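# Carry a glass vial to the window-side balance

## Task

Take the vial from the shelved bench by the door, carry it to the balance on the shelved bench by the window, and stand it upright on the balance pan. Then close every glass door of the balance. Afterwards release the vial and back the robot away. The task fails if the balance is tipped, shoved out of position or has too much load put on its pan. It also fails if the vial reaches the floor, or if the vial breaks from a drop of more than a few centimetres or a hard knock. It fails if the robot falls or is left leaning. The parked cart, pedal bin and stool are movable.

## Robot and tools

ROBOT. A Hello Robot Stretch 3. It has a two-wheel base 0.33 m long and 0.34 m wide, a lift on a mast, and one telescoping arm that sticks out to the robot's RIGHT. The base cannot slide sideways, so to move the gripper forward or back you drive the base. On-the-spot turns pivot about the point between the drive wheels, 0.05 m behind the front edge. With the arm retracted and the wrist folded, the swept turning circle has a 0.28 m radius. An unfolded, level gripper reaches past that circle.

FRAMES. Base frame: origin on the floor between the drive wheels, x forward, y left, z up. hand_pose is reported in this frame, at the point where the closed fingertips meet. Odometry frame: the base frame as it stood at the start. Heading is positive to the left, within -3.142..3.142.

execute_actions takes {"actions": [...]}, which run in order. An empty list just returns the state and images. Each action looks like {"robot": ..., "steps": n, "until": ...}. steps is 1 to 450 control steps at 30 per second (default 1). {"steps": n} alone waits. If any value is out of range, the whole call is rejected and nothing runs.
- robot.base holds exactly one key. translate_m is a relative drive in metres along the current heading, forward positive, |d| at most 1. rotate_rad is a relative turn in radians, left/counter-clockwise positive, |d| at most 3.2. Both are offsets counted from where the base is when that command begins.
- robot.joints holds absolute targets, by name. Unnamed joints keep their goals. Ranges: lift_m 0..1.1 (arm height, m); arm_m 0..0.52 (extension, m); wrist_yaw_rad -1.345..4.42 (0 along the arm, positive swings toward the front, 3.0 folds it over the base); wrist_pitch_rad -1.57..0.451 (negative tips the fingers down); wrist_roll_rad -2.911..2.911 (0 = fingers side by side); gripper_m -0.089..0.179 (larger is wider; the actual tip gap is 0.007 m smaller near closed, 0.025 m smaller fully open); head_pan_rad -3.953..1.73 (positive left, -1.57 looks along the arm); head_tilt_rad -1.53..0.419 (negative looks down).
- contact_limits: {"arm_m": effort%} from 1 to 100. It makes that arm motion halt once the motor effort reaches that level, so lower values are gentler.
- robot may instead be a list of up to 8 commands run one after another, including {"pause_s": s} with s up to 15. A later command starts only after the earlier one finishes "done" (or "off_target" for base or gripper). Otherwise the rest is dropped.
- {"robot": {"stop": true}} brakes everything and clears the queue.
Any new command acts at once and replaces older queues. Motions keep going while you think.

UNTIL. It ends the action early when all of its conditions hold. {"robot": {"status": "ended"}} waits until nothing is moving and no queue is running. For fields, use comparisons such as [">", 0.3] or ["!=", "moving"]. {"any": {"status": "ended"}} fires when the first motion ends.

SPEED. The base only runs fast (0.30 m/s, 1.9 rad/s) when stowed: lift_m < 0.30, arm_m < 0.03, wrist_yaw_rad > 2.54. Otherwise it is capped at 0.10 m/s and 0.63 rad/s.

GRIPPER. To grasp, command gripper_m below the object's width; lower values grip harder. To let go, open at least 0.02 beyond the touching value. Neither the reading nor "done" proves that you hold something, so check the cameras. Over-squeezing triggers a force reduction that can let items slip.

WRIST SAFETY. Fold or unfold the wrist (yaw to/from 3.0) only with lift_m between 0.32 and 0.95, pitch -0.4 and roll near 0. Once it is folded, the lift can go down to 0.25. If yaw is below -0.4, keep pitch at -0.5 or lower.

TIPPING. Pushing into something rigid with the gripper above about 0.45 m can tip the robot, and so can a second push after a contact_stop. Driving while gripping or pushing something fixed can also tip it, as can snagging furniture, especially when reversing. If base_tilt shows a lean, reverse the last move in small steps, pull the gripper free and, if needed, drop lift_m to about 0.2.

RESULTS. base_status shows progress as (translate_m done of goal). joint_goals, joint_status and measured_speeds give per-joint values. A line shows refusals, queue and queue_left. Status words: moving, done, off_target (stalled short and maybe still pushing), contact_stop (the joint met resistance and is now slack), time_out, stopped, not_commanded, torque_fault (a wrist servo is off and limp for about 10 s). robot.on_its_own reports goals the robot changed, slack or disabled joints, and tilt of 3° or more. Lines starting "refused:", "dropped:" or "replaced:" explain what happened to commands. motor_effort is in % with the peak in brackets, and it is noisy. lidar_m gives 12 distances in 30° sectors, counter-clockwise from straight ahead, taken 0.17 m above the floor. It cannot see glass. wrist_depth_mm and head_depth_mm are 7x7 median depth grids. Each call returns one image per camera: head_camera, nav_camera, wrist_camera.

zoom_image: {"camera": one of head_camera/nav_camera/wrist_camera, "region": [x0, y0, x1, y1]} in pixels of that camera's last image, origin at the top left, at most 504x504.

finished_scene: {"scene": n}, the current scene number. Call it only after every motion has ended and the vial is released. It cannot be undone.

AVOID dropping the vial from any height, hitting or shoving the balance, hard arm pushes, driving into furniture, and finishing while a servo is off or the robot leans.

Each tool is called as a command line: name --argument value for each argument, lists and objects as JSON in quotes; but a table of rows of numbers goes row by row, as --pt "numbers of a row", without its own name.

## Session

execute_actions --actions '[]'

Scene clock: 0.00 s.
robot.base_odometry: x=+0.000 y=+0.000 heading=+0.000 (m, m, rad; robot's odometry frame)
robot.turned_by_wheels: +0.000 (rad since the last result)
robot.turned_by_imu: +0.000 (rad since the last result)
robot.base_tilt: forward=+0.3 right=-2.2 (deg)
robot.lidar_m: 1.82 1.76 2.46 1.68 1.67 1.88 1.73 1.59 1.91 1.03 1.03 1.18
robot.head_depth_mm: 2124 2699 2707 2727 2751 2765 2261 / 2151 2610 2639 2656 2671 2729 2221 / 2132 2508 2557 2547 2594 1804 2044 / 2134 2475 2466 2473 2474 2443 2222 / 2132 2375 2382 2397 2346 2379 2235 / 2166 2330 2315 2351 2300 2369 2203 / 2163 2259 2243 2286 2233 2305 2194
robot.base_status: not_commanded
robot.joint_positions: lift_m=+0.468 arm_m=+0.002 wrist_yaw_rad=+3.086 wrist_pitch_rad=-0.516 wrist_roll_rad=-0.017 gripper_m=+0.037 head_pan_rad=-0.001 head_tilt_rad=-0.022
robot.joint_goals: lift_m=+0.468 arm_m=+0.002 wrist_yaw_rad=+3.086 wrist_pitch_rad=-0.516 wrist_roll_rad=-0.017 gripper_m=+0.037 head_pan_rad=-0.001 head_tilt_rad=-0.022
robot.joint_status: lift_m=not_commanded arm_m=not_commanded wrist_yaw_rad=not_commanded wrist_pitch_rad=not_commanded wrist_roll_rad=not_commanded gripper_m=not_commanded head_pan_rad=not_commanded head_tilt_rad=not_commanded
robot.measured_speeds: translate_m=+0.000 rotate_rad=+0.000 lift_m=+0.000 arm_m=+0.000 wrist_yaw_rad=+0.000 wrist_pitch_rad=+0.000 wrist_roll_rad=+0.000 head_pan_rad=+0.000 head_tilt_rad=+0.000
robot: refusals=0 queue=idle queue_left=0
robot.motor_effort: left_wheel=+0 right_wheel=+0 lift_m=+40 arm_m=+0 wrist_yaw_rad=+1 wrist_pitch_rad=+4 wrist_roll_rad=+0 gripper_m=+0 head_pan_rad=+1 head_tilt_rad=+2 (%)
robot.hand_pose: x=-0.0094 y=+0.0633 z=+0.4598 quat_wxyz=(+0.198, +0.682, +0.163, +0.684) (m; robot's base frame)
robot.wrist_depth_mm: - - - - - - - / - - - - - - - / - - - - - - - / 898 864 869 872 866 875 843 / 737 746 722 730 734 725 732 / 640 618 629 626 611 626 623 / 561 560 - - 551 555 554
pictures: head_camera (sideways: a quarter turn clockwise sets it upright), nav_camera (sideways: a quarter turn counterclockwise sets it upright), wrist_camera
Images, in order (width x height): head_camera 896x504, nav_camera 672x504, wrist_camera 644x364.

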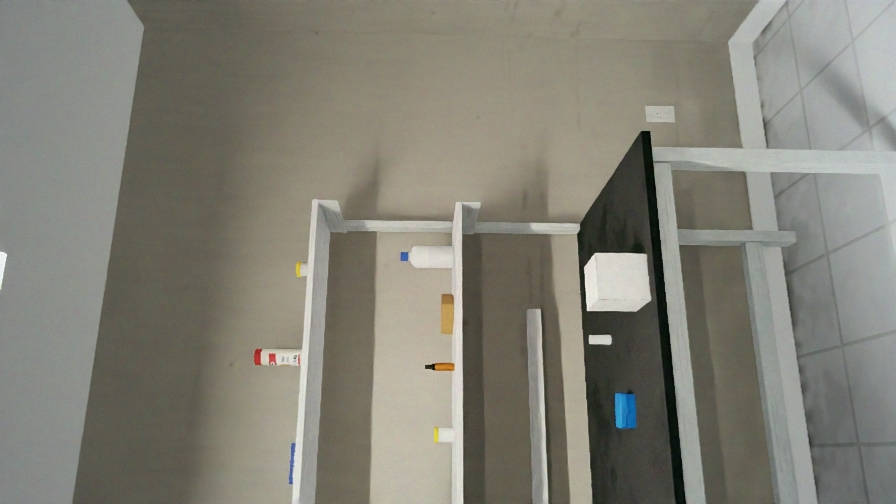

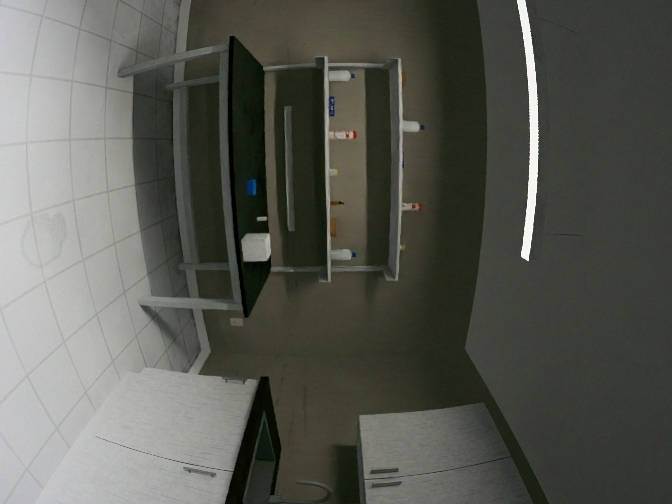

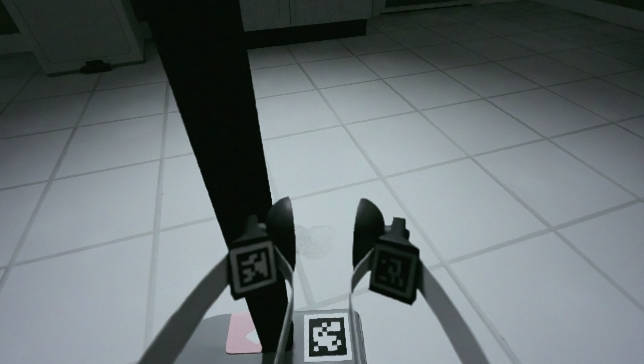

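execute_actions --actions '[{"robot":{"joints":{"head_pan_rad":1.5,"head_tilt_rad":-0.3,"lift_m":0.28,"wrist_pitch_rad":-0.4}},"steps":99,"until":{"robot":{"status":"ended"}}}]'

execute_actions --actions '[{"robot":{"joints":{"head_pan_rad":-1.8}},"steps":199,"until":{"robot":{"status":"ended"}}}]'

execute_actions --actions '[{"robot":{"joints":{"head_pan_rad":-3.1}},"steps":99,"until":{"robot":{"status":"ended"}}}]'

Scene clock: 4.57 s.
robot.base_odometry: x=+0.000 y=+0.000 heading=+0.000 (m, m, rad; robot's odometry frame)
robot.turned_by_wheels: +0.000 (rad since the last result)
robot.turned_by_imu: -0.001 (rad since the last result)
robot.base_tilt: forward=+0.2 right=-2.2 (deg)
robot.lidar_m: 1.83 1.76 2.46 1.67 1.67 1.88 1.73 1.59 1.91 1.03 1.03 1.18
robot.head_depth_mm: 2228 2344 2464 2704 2744 2001 1571 / 2107 2257 2385 2534 2604 1997 1569 / 1627 2120 2246 2430 2557 1990 1584 / 1558 1641 1739 1839 1974 1986 1565 / 1505 1585 1682 1786 1870 1931 1568 / 1465 1541 1611 1706 1798 1868 1549 / 1409 1484 1568 1641 1731 1834 1557
robot.base_status: not_commanded
robot.joint_positions: lift_m=+0.280 arm_m=+0.002 wrist_yaw_rad=+3.086 wrist_pitch_rad=-0.420 wrist_roll_rad=-0.017 gripper_m=+0.037 head_pan_rad=+1.493 head_tilt_rad=-0.296
robot.joint_goals: lift_m=+0.280 arm_m=+0.002 wrist_yaw_rad=+3.086 wrist_pitch_rad=-0.400 wrist_roll_rad=-0.017 gripper_m=+0.037 head_pan_rad=+1.500 head_tilt_rad=-0.300
robot.joint_status: lift_m=done arm_m=not_commanded wrist_yaw_rad=not_commanded wrist_pitch_rad=done wrist_roll_rad=not_commanded gripper_m=not_commanded head_pan_rad=done head_tilt_rad=done
robot.measured_speeds: translate_m=+0.000 rotate_rad=+0.000 lift_m=+0.000 arm_m=+0.000 wrist_yaw_rad=+0.000 wrist_pitch_rad=+0.000 wrist_roll_rad=+0.000 head_pan_rad=+0.000 head_tilt_rad=+0.000
robot: refusals=0 queue=done queue_left=0
robot.motor_effort: left_wheel=+0(0) right_wheel=+0(0) lift_m=+28(38) arm_m=+0(0) wrist_yaw_rad=+0(1) wrist_pitch_rad=+6(6) wrist_roll_rad=+0(0) gripper_m=+0(0) head_pan_rad=+3(42) head_tilt_rad=-2(25) (%)
robot.hand_pose: x=-0.0087 y=+0.0764 z=+0.2925 quat_wxyz=(+0.166, +0.689, +0.130, +0.693) (m; robot's base frame)
robot.wrist_depth_mm: - - - - - - - / - - - - - - - / 880 881 - 873 865 841 868 / 685 680 - 666 669 669 661 / 553 558 553 561 554 549 554 / 467 497 - - 461 467 469 / 417 - - - 399 405 403
pictures: head_camera (sideways: a quarter turn clockwise sets it upright), nav_camera (sideways: a quarter turn counterclockwise sets it upright), wrist_camera
Images, in order (width x height): head_camera 896x504, nav_camera 672x504, wrist_camera 644x364.

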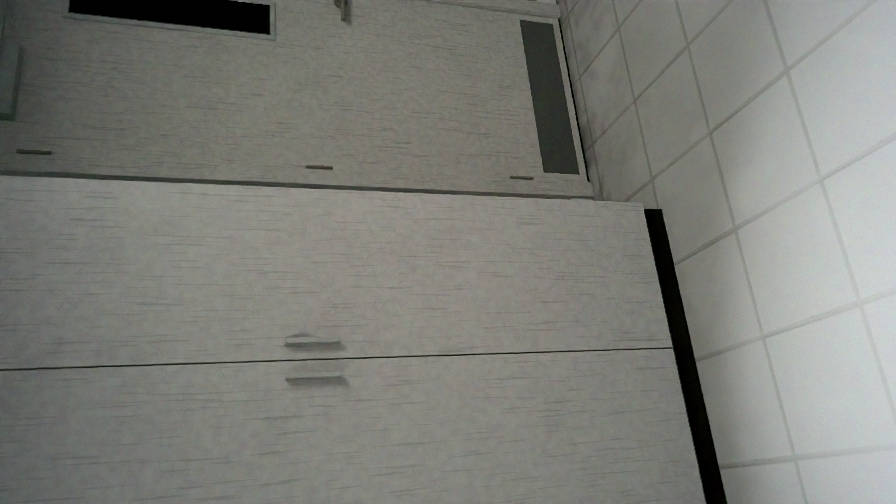

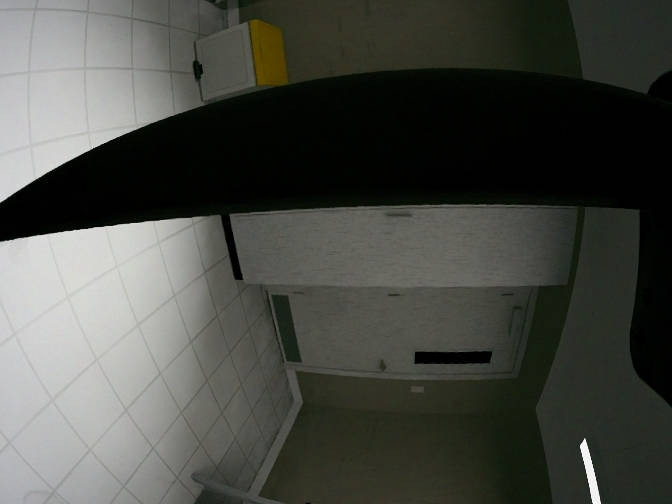

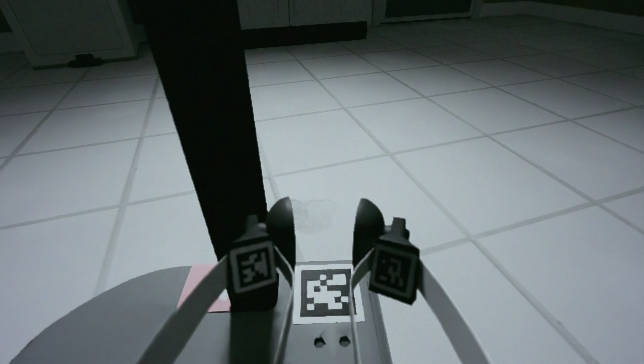

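Scene clock: 6.50 s.
robot.base_odometry: x=+0.000 y=+0.000 heading=+0.000 (m, m, rad; robot's odometry frame)
robot.turned_by_wheels: +0.000 (rad since the last result)
robot.turned_by_imu: +0.000 (rad since the last result)
robot.base_tilt: forward=+0.3 right=-2.0 (deg)
robot.lidar_m: 1.83 1.76 2.45 1.68 1.67 1.88 1.72 1.59 1.92 1.03 1.03 1.18
robot.head_depth_mm: 1906 2050 2188 2353 2506 1991 1587 / 1817 1909 2061 2176 2379 1998 1576 / 1721 1820 1923 2047 2192 1994 1563 / 1627 1726 1835 1931 2066 1973 1567 / 1542 1626 1710 1793 1205 1289 1425 / 1180 1539 1615 1143 1130 1195 1277 / 1122 1244 1258 1099 1063 1129 1203
robot.base_status: not_commanded
robot.joint_positions: lift_m=+0.280 arm_m=+0.002 wrist_yaw_rad=+3.086 wrist_pitch_rad=-0.420 wrist_roll_rad=-0.017 gripper_m=+0.037 head_pan_rad=-1.793 head_tilt_rad=-0.296
robot.joint_goals: lift_m=+0.280 arm_m=+0.002 wrist_yaw_rad=+3.086 wrist_pitch_rad=-0.400 wrist_roll_rad=-0.017 gripper_m=+0.037 head_pan_rad=-1.800 head_tilt_rad=-0.300
robot.joint_status: lift_m=done arm_m=not_commanded wrist_yaw_rad=not_commanded wrist_pitch_rad=done wrist_roll_rad=not_commanded gripper_m=not_commanded head_pan_rad=done head_tilt_rad=done
robot.measured_speeds: translate_m=+0.000 rotate_rad=+0.000 lift_m=+0.000 arm_m=+0.000 wrist_yaw_rad=+0.000 wrist_pitch_rad=+0.000 wrist_roll_rad=+0.000 head_pan_rad=+0.000 head_tilt_rad=+0.000
robot: refusals=0 queue=done queue_left=0
robot.motor_effort: left_wheel=-1(1) right_wheel=+0(0) lift_m=+28(28) arm_m=+0(0) wrist_yaw_rad=+1(1) wrist_pitch_rad=+6(6) wrist_roll_rad=+0(0) gripper_m=+1(0) head_pan_rad=-3(40) head_tilt_rad=-2(2) (%)
robot.hand_pose: x=-0.0087 y=+0.0764 z=+0.2925 quat_wxyz=(+0.166, +0.689, +0.130, +0.693) (m; robot's base frame)
robot.wrist_depth_mm: - - - - - - - / - - - - - - - / 881 870 - 884 891 864 846 / 685 686 - 678 669 665 676 / 553 549 552 547 561 556 551 / 469 504 - - 469 468 462 / 425 - - - 402 404 405
pictures: head_camera (sideways: a quarter turn clockwise sets it upright), nav_camera (sideways: a quarter turn counterclockwise sets it upright), wrist_camera
Images, in order (width x height): head_camera 896x504, nav_camera 672x504, wrist_camera 644x364.

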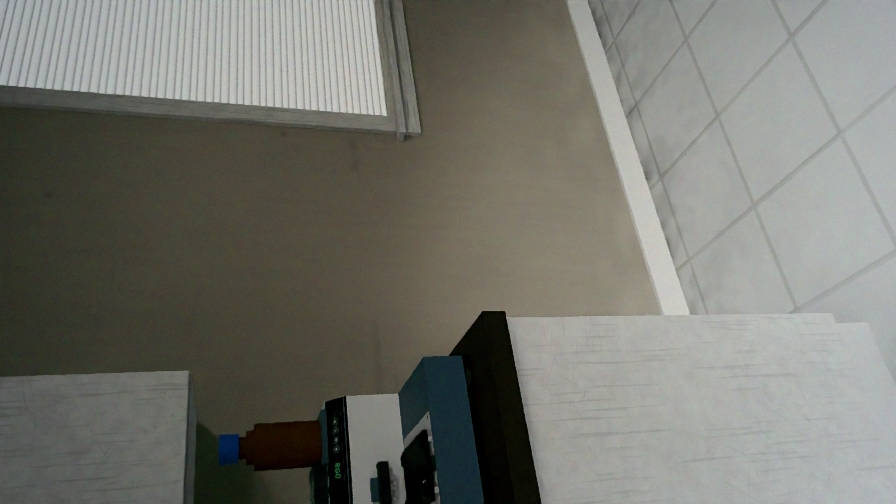

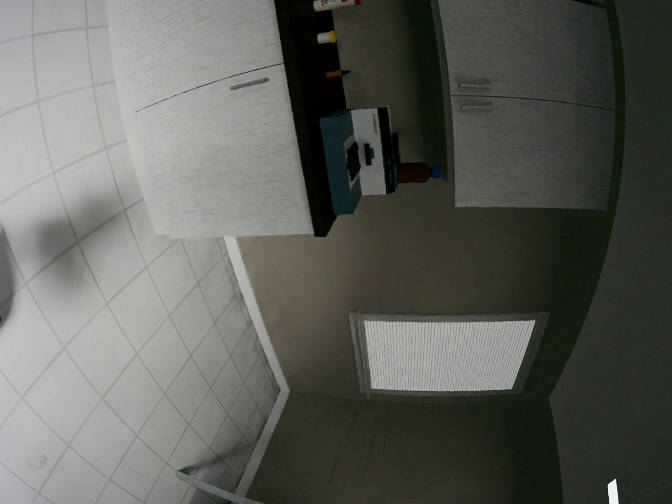

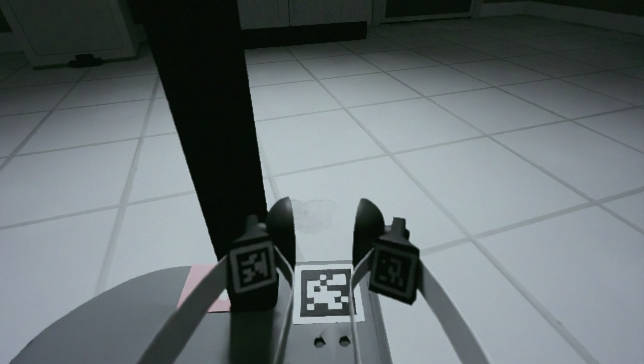

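Scene clock: 7.67 s.
robot.base_odometry: x=+0.000 y=+0.000 heading=+0.000 (m, m, rad; robot's odometry frame)
robot.turned_by_wheels: +0.000 (rad since the last result)
robot.turned_by_imu: +0.000 (rad since the last result)
robot.base_tilt: forward=+0.4 right=-2.1 (deg)
robot.lidar_m: 1.83 1.75 2.46 1.68 1.67 1.89 1.73 1.60 1.91 1.03 1.03 1.18
robot.head_depth_mm: 2272 2408 2531 2671 2482 2016 1589 / 2172 2326 2401 2558 2592 1995 1580 / 2136 2261 2346 2606 2613 1984 1571 / 2111 2204 2309 2469 2464 1980 1574 / 2058 2152 2247 1964 2460 1979 1567 / 2025 2120 2182 2343 2417 1976 1554 / 1983 2035 2140 1708 2407 1980 1566
robot.base_status: not_commanded
robot.joint_positions: lift_m=+0.280 arm_m=+0.002 wrist_yaw_rad=+3.086 wrist_pitch_rad=-0.420 wrist_roll_rad=-0.017 gripper_m=+0.037 head_pan_rad=-3.093 head_tilt_rad=-0.296
robot.joint_goals: lift_m=+0.280 arm_m=+0.002 wrist_yaw_rad=+3.086 wrist_pitch_rad=-0.400 wrist_roll_rad=-0.017 gripper_m=+0.037 head_pan_rad=-3.100 head_tilt_rad=-0.300
robot.joint_status: lift_m=done arm_m=not_commanded wrist_yaw_rad=not_commanded wrist_pitch_rad=done wrist_roll_rad=not_commanded gripper_m=not_commanded head_pan_rad=done head_tilt_rad=done
robot.measured_speeds: translate_m=+0.000 rotate_rad=+0.000 lift_m=+0.000 arm_m=+0.000 wrist_yaw_rad=+0.000 wrist_pitch_rad=+0.000 wrist_roll_rad=+0.000 head_pan_rad=+0.000 head_tilt_rad=+0.000
robot: refusals=0 queue=done queue_left=0
robot.motor_effort: left_wheel=+0(1) right_wheel=+0(0) lift_m=+28(28) arm_m=+0(0) wrist_yaw_rad=+0(0) wrist_pitch_rad=+6(6) wrist_roll_rad=+0(0) gripper_m=+1(0) head_pan_rad=-2(40) head_tilt_rad=-2(2) (%)
robot.hand_pose: x=-0.0087 y=+0.0764 z=+0.2925 quat_wxyz=(+0.166, +0.689, +0.130, +0.693) (m; robot's base frame)
robot.wrist_depth_mm: - - - - - - - / - - - - - - - / 863 873 - 882 859 846 854 / 689 679 - 676 665 675 674 / 560 544 550 561 556 554 549 / 467 501 - - 465 455 462 / 415 - - - 400 403 400
pictures: head_camera (sideways: a quarter turn clockwise sets it upright), nav_camera (sideways: a quarter turn counterclockwise sets it upright), wrist_camera
Images, in order (width x height): head_camera 896x504, nav_camera 672x504, wrist_camera 644x364.

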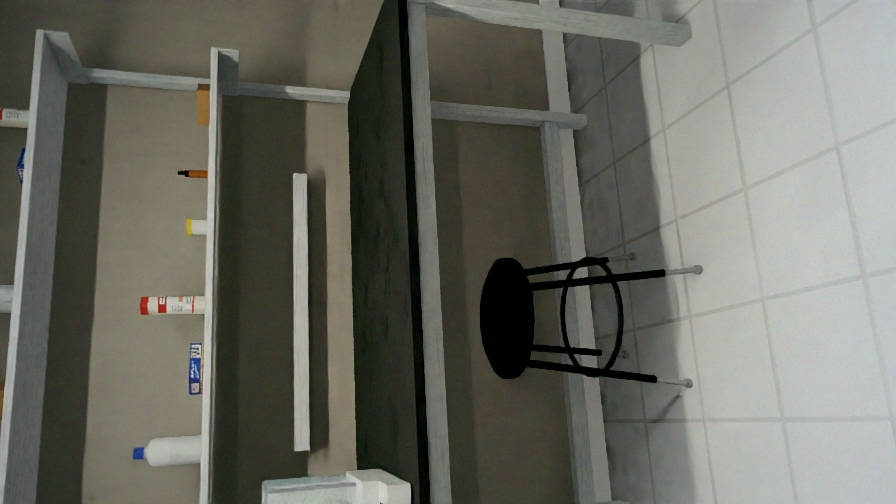

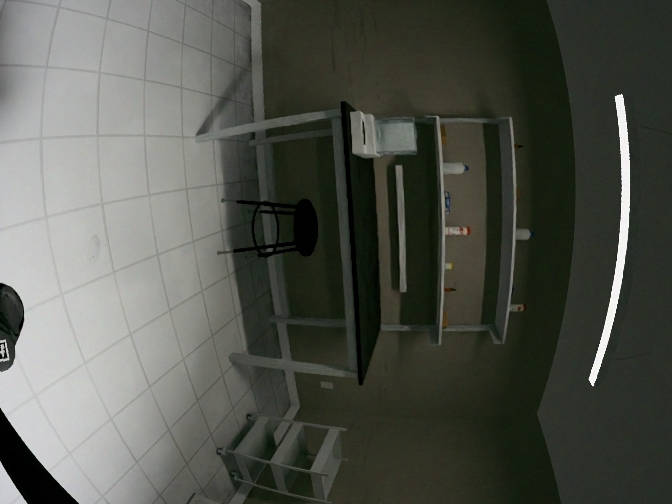

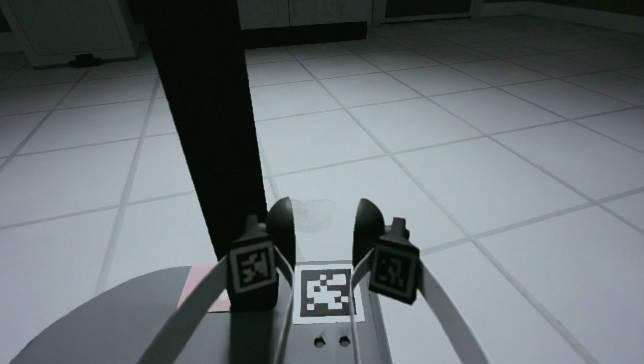

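execute_actions --actions '[{"robot":[{"base":{"rotate_rad":-2.28},"joints":{"head_pan_rad":-1.3,"head_tilt_rad":-0.5}},{"base":{"translate_m":1}},{"base":{"translate_m":0.85}},{"base":{"rotate_rad":-0.58}}],"steps":450,"until":{"robot":{"status":"ended"}}}]'

Scene clock: 23.43 s.
robot.base_odometry: x=-1.205 y=-1.404 heading=-2.860 (m, m, rad; robot's odometry frame)
robot.turned_by_wheels: -2.860 (rad since the last result)
robot.turned_by_imu: -2.864 (rad since the last result)
robot.base_tilt: forward=+0.3 right=-2.1 (deg)
robot.lidar_m: 0.81 0.84 0.63 0.61 0.63 0.87 1.07 3.54 2.80 0.66 0.96 0.83
robot.head_depth_mm: 2628 2777 2851 2688 2040 1609 1346 / 2693 2857 1207 781 1882 1613 1335 / 2766 2939 1204 731 803 925 1082 / 2297 2374 835 745 1932 1601 1334 / 1878 1853 849 770 1922 1597 1328 / 1482 766 817 808 1828 1588 1328 / 1240 1325 1173 849 1551 1500 1336
robot.base_status: done (rotate_rad -0.5799 of -0.5800)
robot.joint_positions: lift_m=+0.280 arm_m=+0.002 wrist_yaw_rad=+3.086 wrist_pitch_rad=-0.420 wrist_roll_rad=-0.017 gripper_m=+0.037 head_pan_rad=-1.307 head_tilt_rad=-0.494
robot.joint_goals: lift_m=+0.280 arm_m=+0.002 wrist_yaw_rad=+3.086 wrist_pitch_rad=-0.400 wrist_roll_rad=-0.017 gripper_m=+0.037 head_pan_rad=-1.300 head_tilt_rad=-0.500
robot.joint_status: lift_m=done arm_m=not_commanded wrist_yaw_rad=not_commanded wrist_pitch_rad=done wrist_roll_rad=not_commanded gripper_m=not_commanded head_pan_rad=done head_tilt_rad=done
robot.measured_speeds: translate_m=+0.000 rotate_rad=+0.000 lift_m=+0.000 arm_m=+0.000 wrist_yaw_rad=+0.000 wrist_pitch_rad=+0.000 wrist_roll_rad=+0.000 head_pan_rad=+0.000 head_tilt_rad=+0.000
robot: refusals=0 queue=done queue_left=0
robot.motor_effort: left_wheel=+1(9) right_wheel=-2(8) lift_m=+28(28) arm_m=-1(0) wrist_yaw_rad=-1(0) wrist_pitch_rad=+6(6) wrist_roll_rad=+0(0) gripper_m=+0(0) head_pan_rad=+3(40) head_tilt_rad=-3(22) (%)
robot.hand_pose: x=-0.0087 y=+0.0764 z=+0.2926 quat_wxyz=(+0.166, +0.689, +0.130, +0.693) (m; robot's base frame)
robot.wrist_depth_mm: 572 586 571 570 586 586 593 / 624 611 627 641 642 642 650 / 689 683 - 690 692 685 706 / 681 680 - 677 666 669 675 / 551 551 555 549 561 547 550 / 477 492 - - 466 466 465 / 416 - - - 403 403 405
pictures: head_camera (sideways: a quarter turn clockwise sets it upright), nav_camera (sideways: a quarter turn counterclockwise sets it upright), wrist_camera
Images, in order (width x height): head_camera 896x504, nav_camera 672x504, wrist_camera 644x364.

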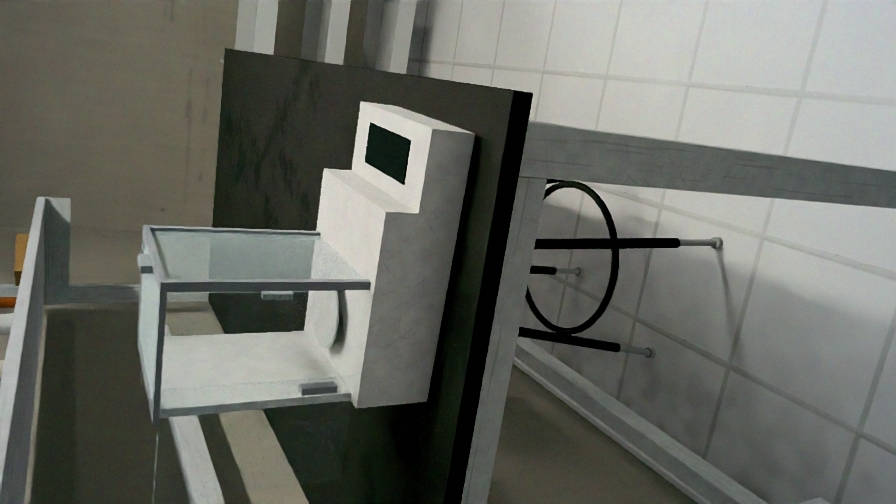

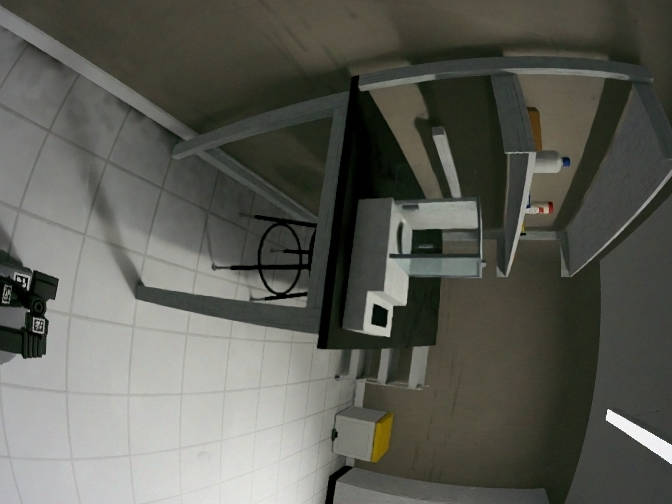

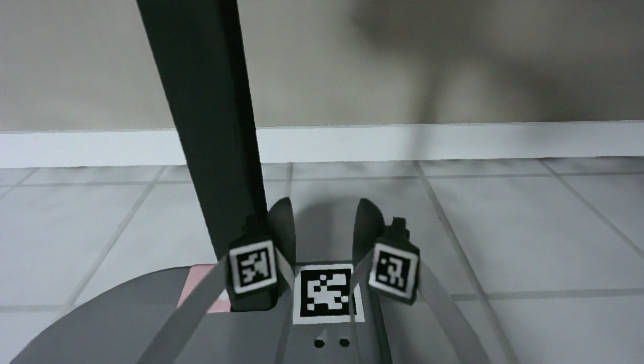

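execute_actions --actions '[{"robot":[{"base":{"rotate_rad":-2.865},"joints":{"head_pan_rad":-1.57,"head_tilt_rad":-0.6}},{"base":{"translate_m":1}},{"base":{"translate_m":1}},{"base":{"translate_m":0.84}},{"base":{"rotate_rad":1.295}},{"joints":{"lift_m":0.82}},{"joints":{"wrist_yaw_rad":0,"gripper_m":0.12}},{"joints":{"wrist_pitch_rad":0,"wrist_roll_rad":0}}],"steps":450},{"steps":450,"until":{"robot":{"status":"ended"}}}]'

Scene clock: 53.77 s.
robot.base_odometry: x=+1.204 y=+0.101 heading=+1.853 (m, m, rad; robot's odometry frame)
robot.turned_by_wheels: -1.570 (rad since the last result)
robot.turned_by_imu: -1.585 (rad since the last result)
robot.base_tilt: forward=+0.3 right=-2.2 (deg)
robot.lidar_m: 1.89 1.93 2.68 2.91 1.19 0.88 0.85 0.76 1.18 1.14 1.18 0.94
robot.head_depth_mm: 1020 1149 1244 944 678 1368 1295 / 1037 1145 1240 941 762 1385 1289 / 1039 1145 1254 942 738 656 - / 1036 1150 1244 932 736 1369 - / 1038 1149 1253 935 758 1402 1244 / 1046 1156 1264 931 733 1409 1248 / 1045 1172 1259 926 733 1405 1248
robot.base_status: done (rotate_rad +1.2949 of +1.2950)
robot.joint_positions: lift_m=+0.820 arm_m=+0.003 wrist_yaw_rad=+0.003 wrist_pitch_rad=-0.024 wrist_roll_rad=-0.006 gripper_m=+0.120 head_pan_rad=-1.563 head_tilt_rad=-0.593
robot.joint_goals: lift_m=+0.820 arm_m=+0.003 wrist_yaw_rad=+0.000 wrist_pitch_rad=+0.000 wrist_roll_rad=+0.000 gripper_m=+0.120 head_pan_rad=-1.570 head_tilt_rad=-0.600
robot.joint_status: lift_m=done arm_m=not_commanded wrist_yaw_rad=done wrist_pitch_rad=done wrist_roll_rad=done gripper_m=done head_pan_rad=done head_tilt_rad=done
robot.measured_speeds: translate_m=+0.000 rotate_rad=+0.000 lift_m=+0.000 arm_m=+0.000 wrist_yaw_rad=+0.000 wrist_pitch_rad=+0.000 wrist_roll_rad=+0.000 head_pan_rad=+0.000 head_tilt_rad=+0.000
robot: refusals=0 queue=done queue_left=0
robot.motor_effort: left_wheel=-2(10) right_wheel=+2(10) lift_m=+50(54) arm_m=-1(1) wrist_yaw_rad=-3(4) wrist_pitch_rad=+7(7) wrist_roll_rad=+2(3) gripper_m=+0(82) head_pan_rad=-3(22) head_tilt_rad=-4(16) (%)
robot.hand_pose: x=-0.0207 y=-0.4031 z=+0.9282 quat_wxyz=(+0.709, +0.010, -0.705, -0.008) (m; robot's base frame)
robot.wrist_depth_mm: 802 847 829 822 850 834 742 / 994 940 960 946 930 892 933 / - - 969 974 950 976 937 / 948 955 933 941 957 926 - / 581 581 565 522 567 304 267 / 400 417 399 397 398 284 277 / 327 313 310 308 311 306 286
pictures: head_camera (sideways: a quarter turn clockwise sets it upright), nav_camera (sideways: a quarter turn counterclockwise sets it upright), wrist_camera
Images, in order (width x height): head_camera 896x504, nav_camera 672x504, wrist_camera 644x364.

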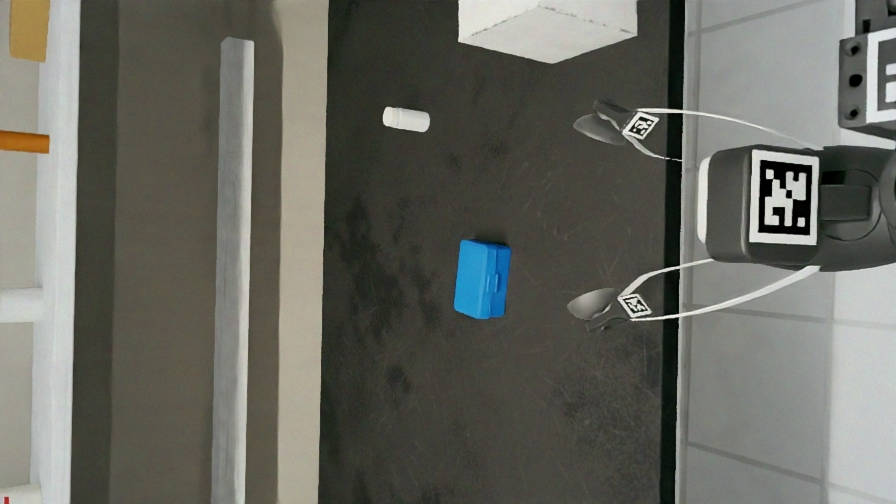

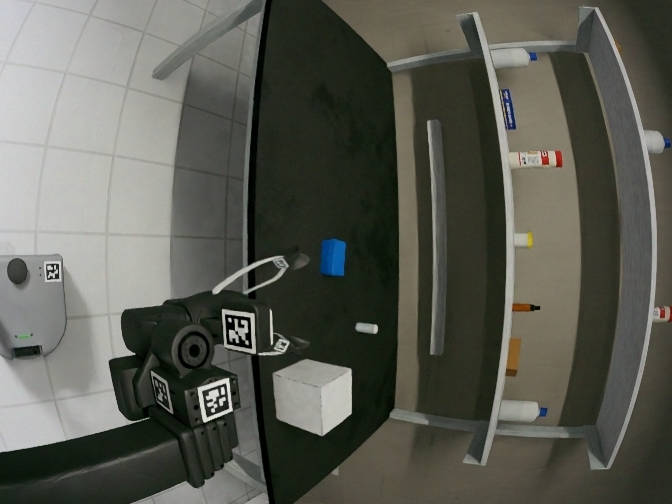

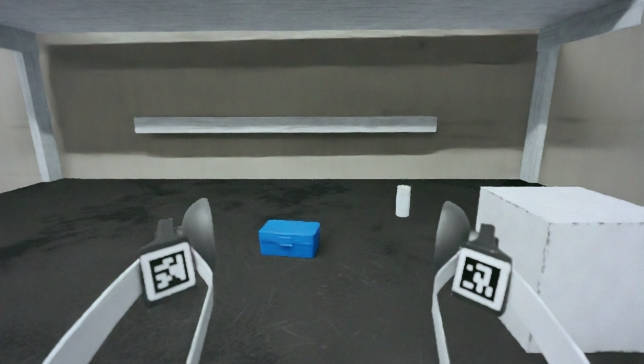

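execute_actions --actions '[{"robot":[{"base":{"translate_m":0.05},"joints":{"lift_m":0.9,"wrist_pitch_rad":-0.35,"gripper_m":0.09}},{"base":{"rotate_rad":-0.24},"joints":{"arm_m":0.36}},{"joints":{"lift_m":0.83}}],"steps":450,"until":{"robot":{"status":"ended"}}}]'

Scene clock: 63.20 s.
robot.base_odometry: x=+1.190 y=+0.149 heading=+1.613 (m, m, rad; robot's odometry frame)
robot.turned_by_wheels: -0.240 (rad since the last result)
robot.turned_by_imu: -0.243 (rad since the last result)
robot.base_tilt: forward=+0.4 right=-2.1 (deg)
robot.lidar_m: 2.22 1.84 2.14 2.90 1.69 1.02 0.90 0.90 0.80 1.14 1.14 0.89
robot.head_depth_mm: 948 1265 1294 842 - - 1225 / 1106 1252 1294 - 698 1480 1260 / 916 1220 1301 - 738 1447 1267 / 1061 1185 1272 915 735 1410 1261 / 1039 1156 1243 934 734 1394 1262 / 1022 1130 1217 927 733 1374 1251 / 1000 1101 1201 929 732 655 1254
robot.base_status: done (rotate_rad -0.2399 of -0.2400)
robot.joint_positions: lift_m=+0.830 arm_m=+0.360 wrist_yaw_rad=+0.001 wrist_pitch_rad=-0.363 wrist_roll_rad=-0.004 gripper_m=+0.090 head_pan_rad=-1.563 head_tilt_rad=-0.593
robot.joint_goals: lift_m=+0.830 arm_m=+0.360 wrist_yaw_rad=+0.000 wrist_pitch_rad=-0.350 wrist_roll_rad=+0.000 gripper_m=+0.090 head_pan_rad=-1.570 head_tilt_rad=-0.600
robot.joint_status: lift_m=done arm_m=done wrist_yaw_rad=done wrist_pitch_rad=done wrist_roll_rad=done gripper_m=done head_pan_rad=done head_tilt_rad=done
robot.measured_speeds: translate_m=+0.000 rotate_rad=+0.000 lift_m=+0.000 arm_m=+0.000 wrist_yaw_rad=+0.000 wrist_pitch_rad=+0.000 wrist_roll_rad=+0.000 head_pan_rad=+0.000 head_tilt_rad=+0.000
robot: refusals=0 queue=done queue_left=0
robot.motor_effort: left_wheel=+1(6) right_wheel=-2(6) lift_m=+28(53) arm_m=+3(2) wrist_yaw_rad=-1(2) wrist_pitch_rad=+4(7) wrist_roll_rad=+1(2) gripper_m=+0(81) head_pan_rad=-2(3) head_tilt_rad=-3(4) (%)
robot.hand_pose: x=-0.0212 y=-0.7357 z=+0.8557 quat_wxyz=(+0.697, +0.128, -0.694, -0.127) (m; robot's base frame)
robot.wrist_depth_mm: 520 547 570 618 649 677 746 / 562 589 625 655 678 717 823 / 508 490 486 485 482 472 473 / 368 367 362 348 355 356 349 / 296 292 303 288 298 286 282 / 244 243 234 242 232 240 235 / 171 202 208 206 205 205 198
pictures: head_camera (sideways: a quarter turn clockwise sets it upright), nav_camera (sideways: a quarter turn counterclockwise sets it upright), wrist_camera
Images, in order (width x height): head_camera 896x504, nav_camera 672x504, wrist_camera 644x364.

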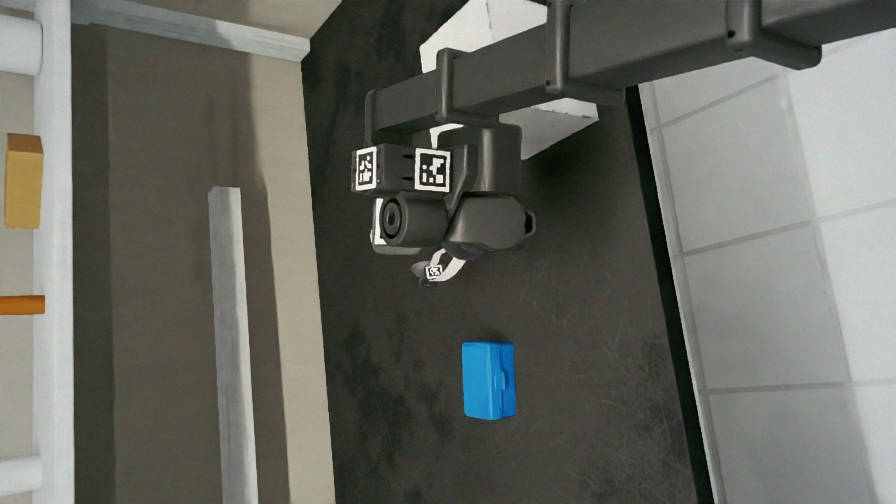

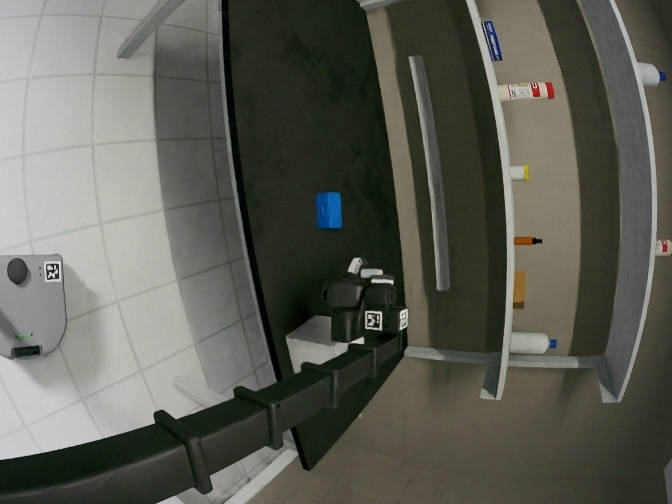

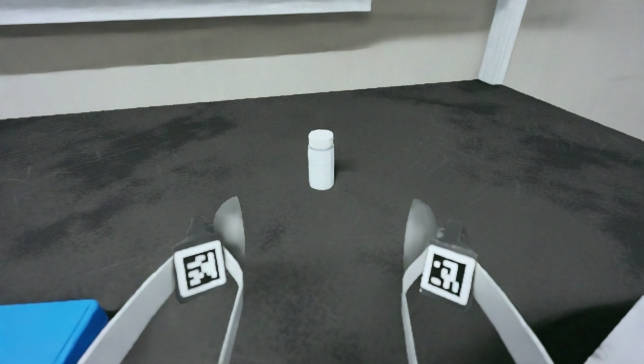

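execute_actions --actions '[{"robot":[{"joints":{"arm_m":0.515}},{"joints":{"lift_m":0.8}}],"steps":450,"until":{"robot":{"status":"ended"}}}]'

Scene clock: 67.40 s.
robot.base_odometry: x=+1.190 y=+0.149 heading=+1.613 (m, m, rad; robot's odometry frame)
robot.turned_by_wheels: +0.000 (rad since the last result)
robot.turned_by_imu: -0.001 (rad since the last result)
robot.base_tilt: forward=+0.4 right=-2.0 (deg)
robot.lidar_m: 2.23 1.84 2.14 2.90 1.69 1.02 0.90 0.90 0.80 1.14 1.14 0.89
robot.head_depth_mm: 949 1261 1295 716 705 - - / 1100 1256 1331 - 710 1482 1259 / 911 1217 1326 875 738 1445 1263 / 1058 1185 1274 901 734 1406 1256 / 1040 1144 1255 931 732 1404 1254 / 1025 1128 1227 931 734 1374 1252 / 997 1104 1198 927 735 653 1247
robot.base_status: done (rotate_rad -0.2399 of -0.2400)
robot.joint_positions: lift_m=+0.800 arm_m=+0.515 wrist_yaw_rad=+0.001 wrist_pitch_rad=-0.363 wrist_roll_rad=-0.004 gripper_m=+0.090 head_pan_rad=-1.563 head_tilt_rad=-0.593
robot.joint_goals: lift_m=+0.800 arm_m=+0.515 wrist_yaw_rad=+0.000 wrist_pitch_rad=-0.350 wrist_roll_rad=+0.000 gripper_m=+0.090 head_pan_rad=-1.570 head_tilt_rad=-0.600
robot.joint_status: lift_m=done arm_m=done wrist_yaw_rad=done wrist_pitch_rad=done wrist_roll_rad=done gripper_m=done head_pan_rad=done head_tilt_rad=done
robot.measured_speeds: translate_m=+0.000 rotate_rad=+0.000 lift_m=+0.000 arm_m=+0.000 wrist_yaw_rad=+0.000 wrist_pitch_rad=+0.000 wrist_roll_rad=+0.000 head_pan_rad=+0.000 head_tilt_rad=+0.000
robot: refusals=0 queue=done queue_left=0
robot.motor_effort: left_wheel=+1(1) right_wheel=-2(2) lift_m=+27(27) arm_m=+3(4) wrist_yaw_rad=-1(2) wrist_pitch_rad=+4(4) wrist_roll_rad=+1(1) gripper_m=+1(0) head_pan_rad=-3(2) head_tilt_rad=-3(4) (%)
robot.hand_pose: x=-0.0212 y=-0.8907 z=+0.8257 quat_wxyz=(+0.697, +0.128, -0.694, -0.127) (m; robot's base frame)
robot.wrist_depth_mm: 407 428 455 474 502 530 561 / 445 462 485 516 545 541 628 / 427 423 414 411 413 402 407 / 314 311 311 310 305 304 298 / 248 247 258 196 247 241 240 / 207 205 198 201 197 202 201 / 177 175 175 174 174 174 173
pictures: head_camera (sideways: a quarter turn clockwise sets it upright), nav_camera (sideways: a quarter turn counterclockwise sets it upright), wrist_camera
Images, in order (width x height): head_camera 896x504, nav_camera 672x504, wrist_camera 644x364.

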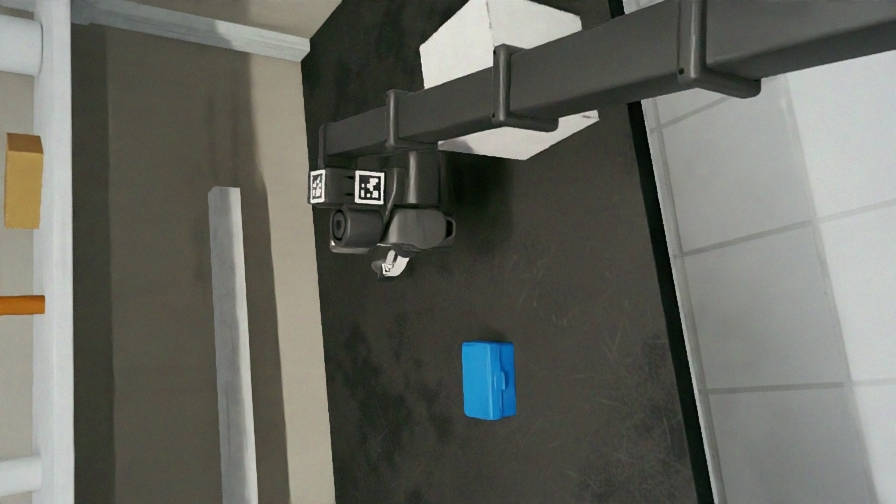

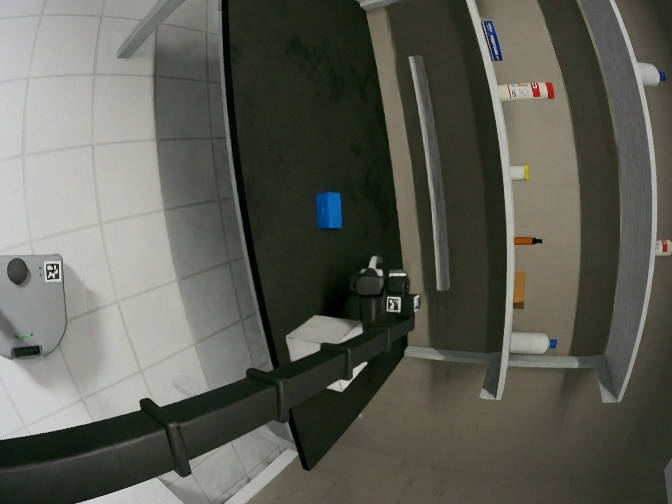

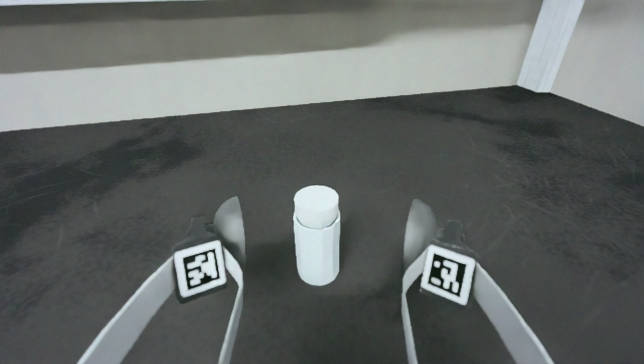

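execute_actions --actions '[{"robot":[{"joints":{"lift_m":0.93,"arm_m":0.3}},{"base":{"rotate_rad":-1}},{"base":{"translate_m":0.08}},{"base":{"rotate_rad":0.955}},{"joints":{"arm_m":0.45,"lift_m":0.86}},{"joints":{"lift_m":0.782}}],"steps":450,"until":{"robot":{"status":"ended"}}},{"steps":100,"until":{"robot":{"status":"ended"}}}]'

Scene clock: 82.57 s.
robot.base_odometry: x=+1.255 y=+0.195 heading=+1.568 (m, m, rad; robot's odometry frame)
robot.turned_by_wheels: -0.045 (rad since the last result)
robot.turned_by_imu: -0.049 (rad since the last result)
robot.base_tilt: forward=+0.3 right=-2.1 (deg)
robot.lidar_m: 0.83 1.82 2.05 2.97 1.88 1.08 0.93 0.93 0.78 1.06 1.06 0.84
robot.head_depth_mm: 924 1204 1274 942 616 - - / 1060 1207 1286 981 718 1386 1265 / 872 1162 1271 - 736 660 1263 / 1004 1115 1219 881 734 639 1271 / 983 1093 1194 930 733 622 1260 / 959 1069 1163 932 732 604 1259 / 811 1043 1145 929 732 603 1227
robot.base_status: done (rotate_rad +0.9549 of +0.9550)
robot.joint_positions: lift_m=+0.782 arm_m=+0.450 wrist_yaw_rad=+0.001 wrist_pitch_rad=-0.363 wrist_roll_rad=-0.004 gripper_m=+0.090 head_pan_rad=-1.563 head_tilt_rad=-0.593
robot.joint_goals: lift_m=+0.782 arm_m=+0.450 wrist_yaw_rad=+0.000 wrist_pitch_rad=-0.350 wrist_roll_rad=+0.000 gripper_m=+0.090 head_pan_rad=-1.570 head_tilt_rad=-0.600
robot.joint_status: lift_m=done arm_m=done wrist_yaw_rad=done wrist_pitch_rad=done wrist_roll_rad=done gripper_m=done head_pan_rad=done head_tilt_rad=done
robot.measured_speeds: translate_m=+0.000 rotate_rad=+0.000 lift_m=+0.000 arm_m=+0.000 wrist_yaw_rad=+0.000 wrist_pitch_rad=+0.000 wrist_roll_rad=+0.000 head_pan_rad=+0.000 head_tilt_rad=+0.000
robot: refusals=0 queue=done queue_left=0
robot.motor_effort: left_wheel=-1(6) right_wheel=+2(7) lift_m=+28(54) arm_m=+3(3) wrist_yaw_rad=-1(1) wrist_pitch_rad=+4(4) wrist_roll_rad=+1(1) gripper_m=+0(1) head_pan_rad=-2(2) head_tilt_rad=-4(4) (%)
robot.hand_pose: x=-0.0212 y=-0.8256 z=+0.8076 quat_wxyz=(+0.697, +0.129, -0.694, -0.127) (m; robot's base frame)
robot.wrist_depth_mm: 407 426 445 484 514 538 607 / 428 451 479 513 542 517 661 / 377 374 373 366 368 361 363 / 279 276 275 250 275 271 269 / 223 222 228 193 223 219 216 / 185 185 177 183 176 180 180 / 158 157 158 156 156 155 154
pictures: head_camera (sideways: a quarter turn clockwise sets it upright), nav_camera (sideways: a quarter turn counterclockwise sets it upright), wrist_camera
Images, in order (width x height): head_camera 896x504, nav_camera 672x504, wrist_camera 644x364.

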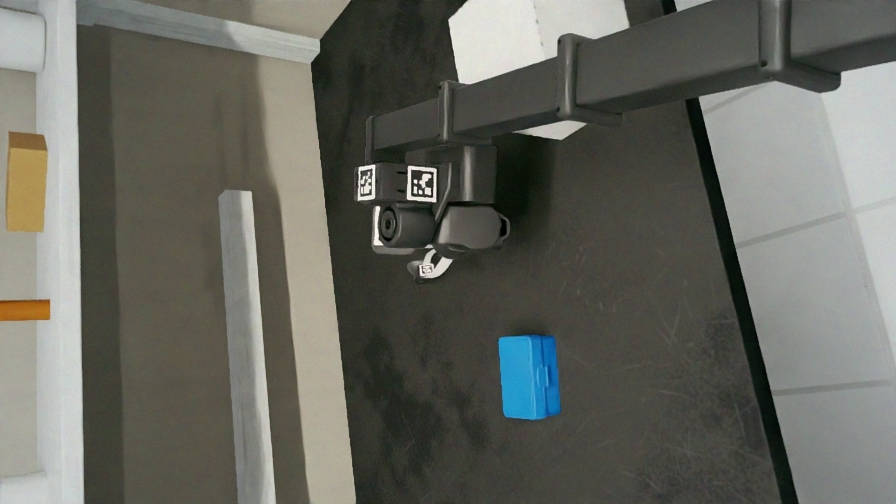

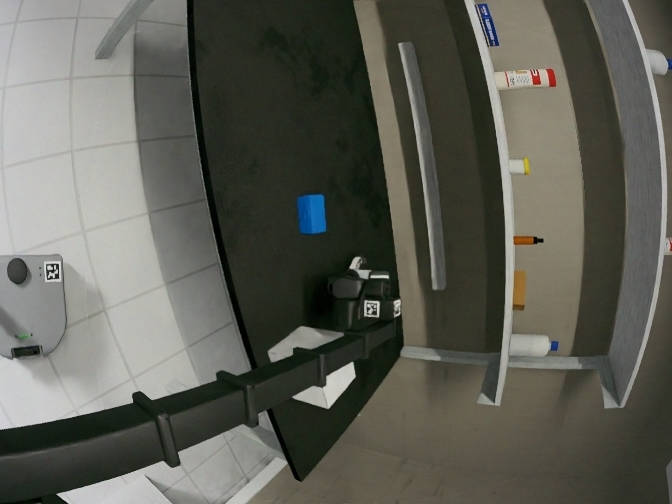

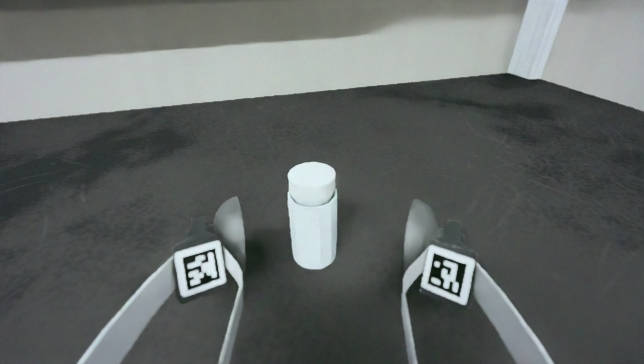

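execute_actions --actions '[{"robot":[{"base":{"translate_m":0.007},"joints":{"arm_m":0.484,"lift_m":0.775}},{"joints":{"gripper_m":0.0}},{"joints":{"lift_m":0.79}}],"steps":450,"until":{"robot":{"status":"ended"}}}]'

Scene clock: 89.50 s.
robot.base_odometry: x=+1.255 y=+0.202 heading=+1.568 (m, m, rad; robot's odometry frame)
robot.turned_by_wheels: +0.000 (rad since the last result)
robot.turned_by_imu: -0.002 (rad since the last result)
robot.base_tilt: forward=+0.4 right=-2.0 (deg)
robot.lidar_m: 0.83 1.82 2.05 2.97 1.89 1.08 0.93 0.93 0.78 1.06 1.06 0.84
robot.head_depth_mm: 921 1206 1279 947 618 - - / 1062 1208 1287 1002 708 1378 1264 / 872 1161 1283 870 736 656 1261 / 1002 1119 1228 903 739 640 1254 / 976 1093 1205 930 732 619 1261 / 954 1073 1158 927 729 605 1252 / 792 1046 1145 927 730 604 1227
robot.base_status: done (translate_m +0.0070 of +0.0070)
robot.joint_positions: lift_m=+0.790 arm_m=+0.484 wrist_yaw_rad=+0.001 wrist_pitch_rad=-0.364 wrist_roll_rad=-0.004 gripper_m=+0.001 head_pan_rad=-1.563 head_tilt_rad=-0.593
robot.joint_goals: lift_m=+0.790 arm_m=+0.484 wrist_yaw_rad=+0.000 wrist_pitch_rad=-0.350 wrist_roll_rad=+0.000 gripper_m=+0.000 head_pan_rad=-1.570 head_tilt_rad=-0.600
robot.joint_status: lift_m=done arm_m=done wrist_yaw_rad=done wrist_pitch_rad=done wrist_roll_rad=done gripper_m=done head_pan_rad=done head_tilt_rad=done
robot.measured_speeds: translate_m=+0.000 rotate_rad=+0.000 lift_m=+0.000 arm_m=+0.000 wrist_yaw_rad=+0.000 wrist_pitch_rad=+0.000 wrist_roll_rad=+0.000 head_pan_rad=+0.000 head_tilt_rad=+0.000
robot: refusals=0 queue=done queue_left=0
robot.motor_effort: left_wheel=-2(3) right_wheel=+2(9) lift_m=+51(54) arm_m=+2(3) wrist_yaw_rad=-1(1) wrist_pitch_rad=+4(4) wrist_roll_rad=+1(1) gripper_m=-11(87) head_pan_rad=-2(2) head_tilt_rad=-4(4) (%)
robot.hand_pose: x=-0.0212 y=-0.8595 z=+0.8147 quat_wxyz=(+0.697, +0.129, -0.694, -0.127) (m; robot's base frame)
robot.wrist_depth_mm: 373 393 415 450 479 512 551 / 397 426 454 483 518 510 636 / 410 396 384 384 381 378 372 / 294 293 291 290 286 283 279 / 234 231 231 134 229 228 226 / 193 193 187 154 184 188 188 / 165 165 164 163 163 162 162
pictures: head_camera (sideways: a quarter turn clockwise sets it upright), nav_camera (sideways: a quarter turn counterclockwise sets it upright), wrist_camera
Images, in order (width x height): head_camera 896x504, nav_camera 672x504, wrist_camera 644x364.

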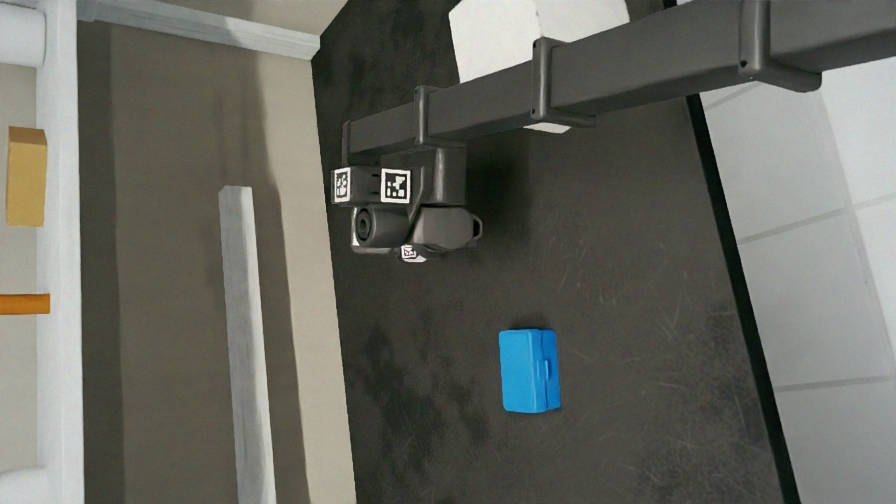

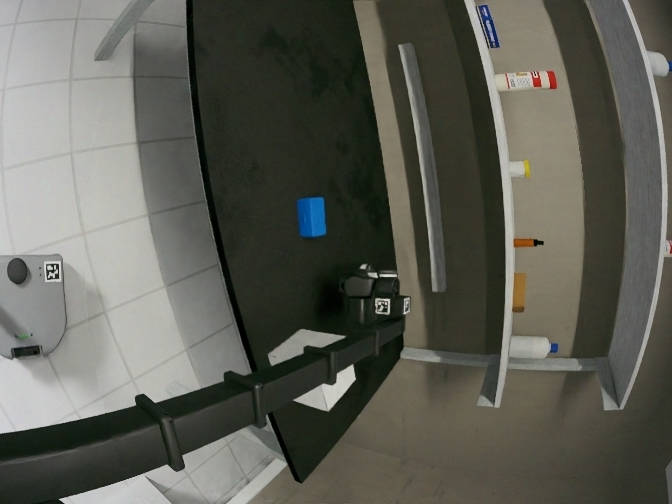

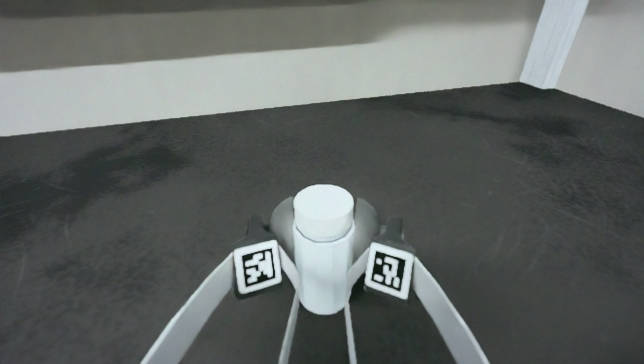

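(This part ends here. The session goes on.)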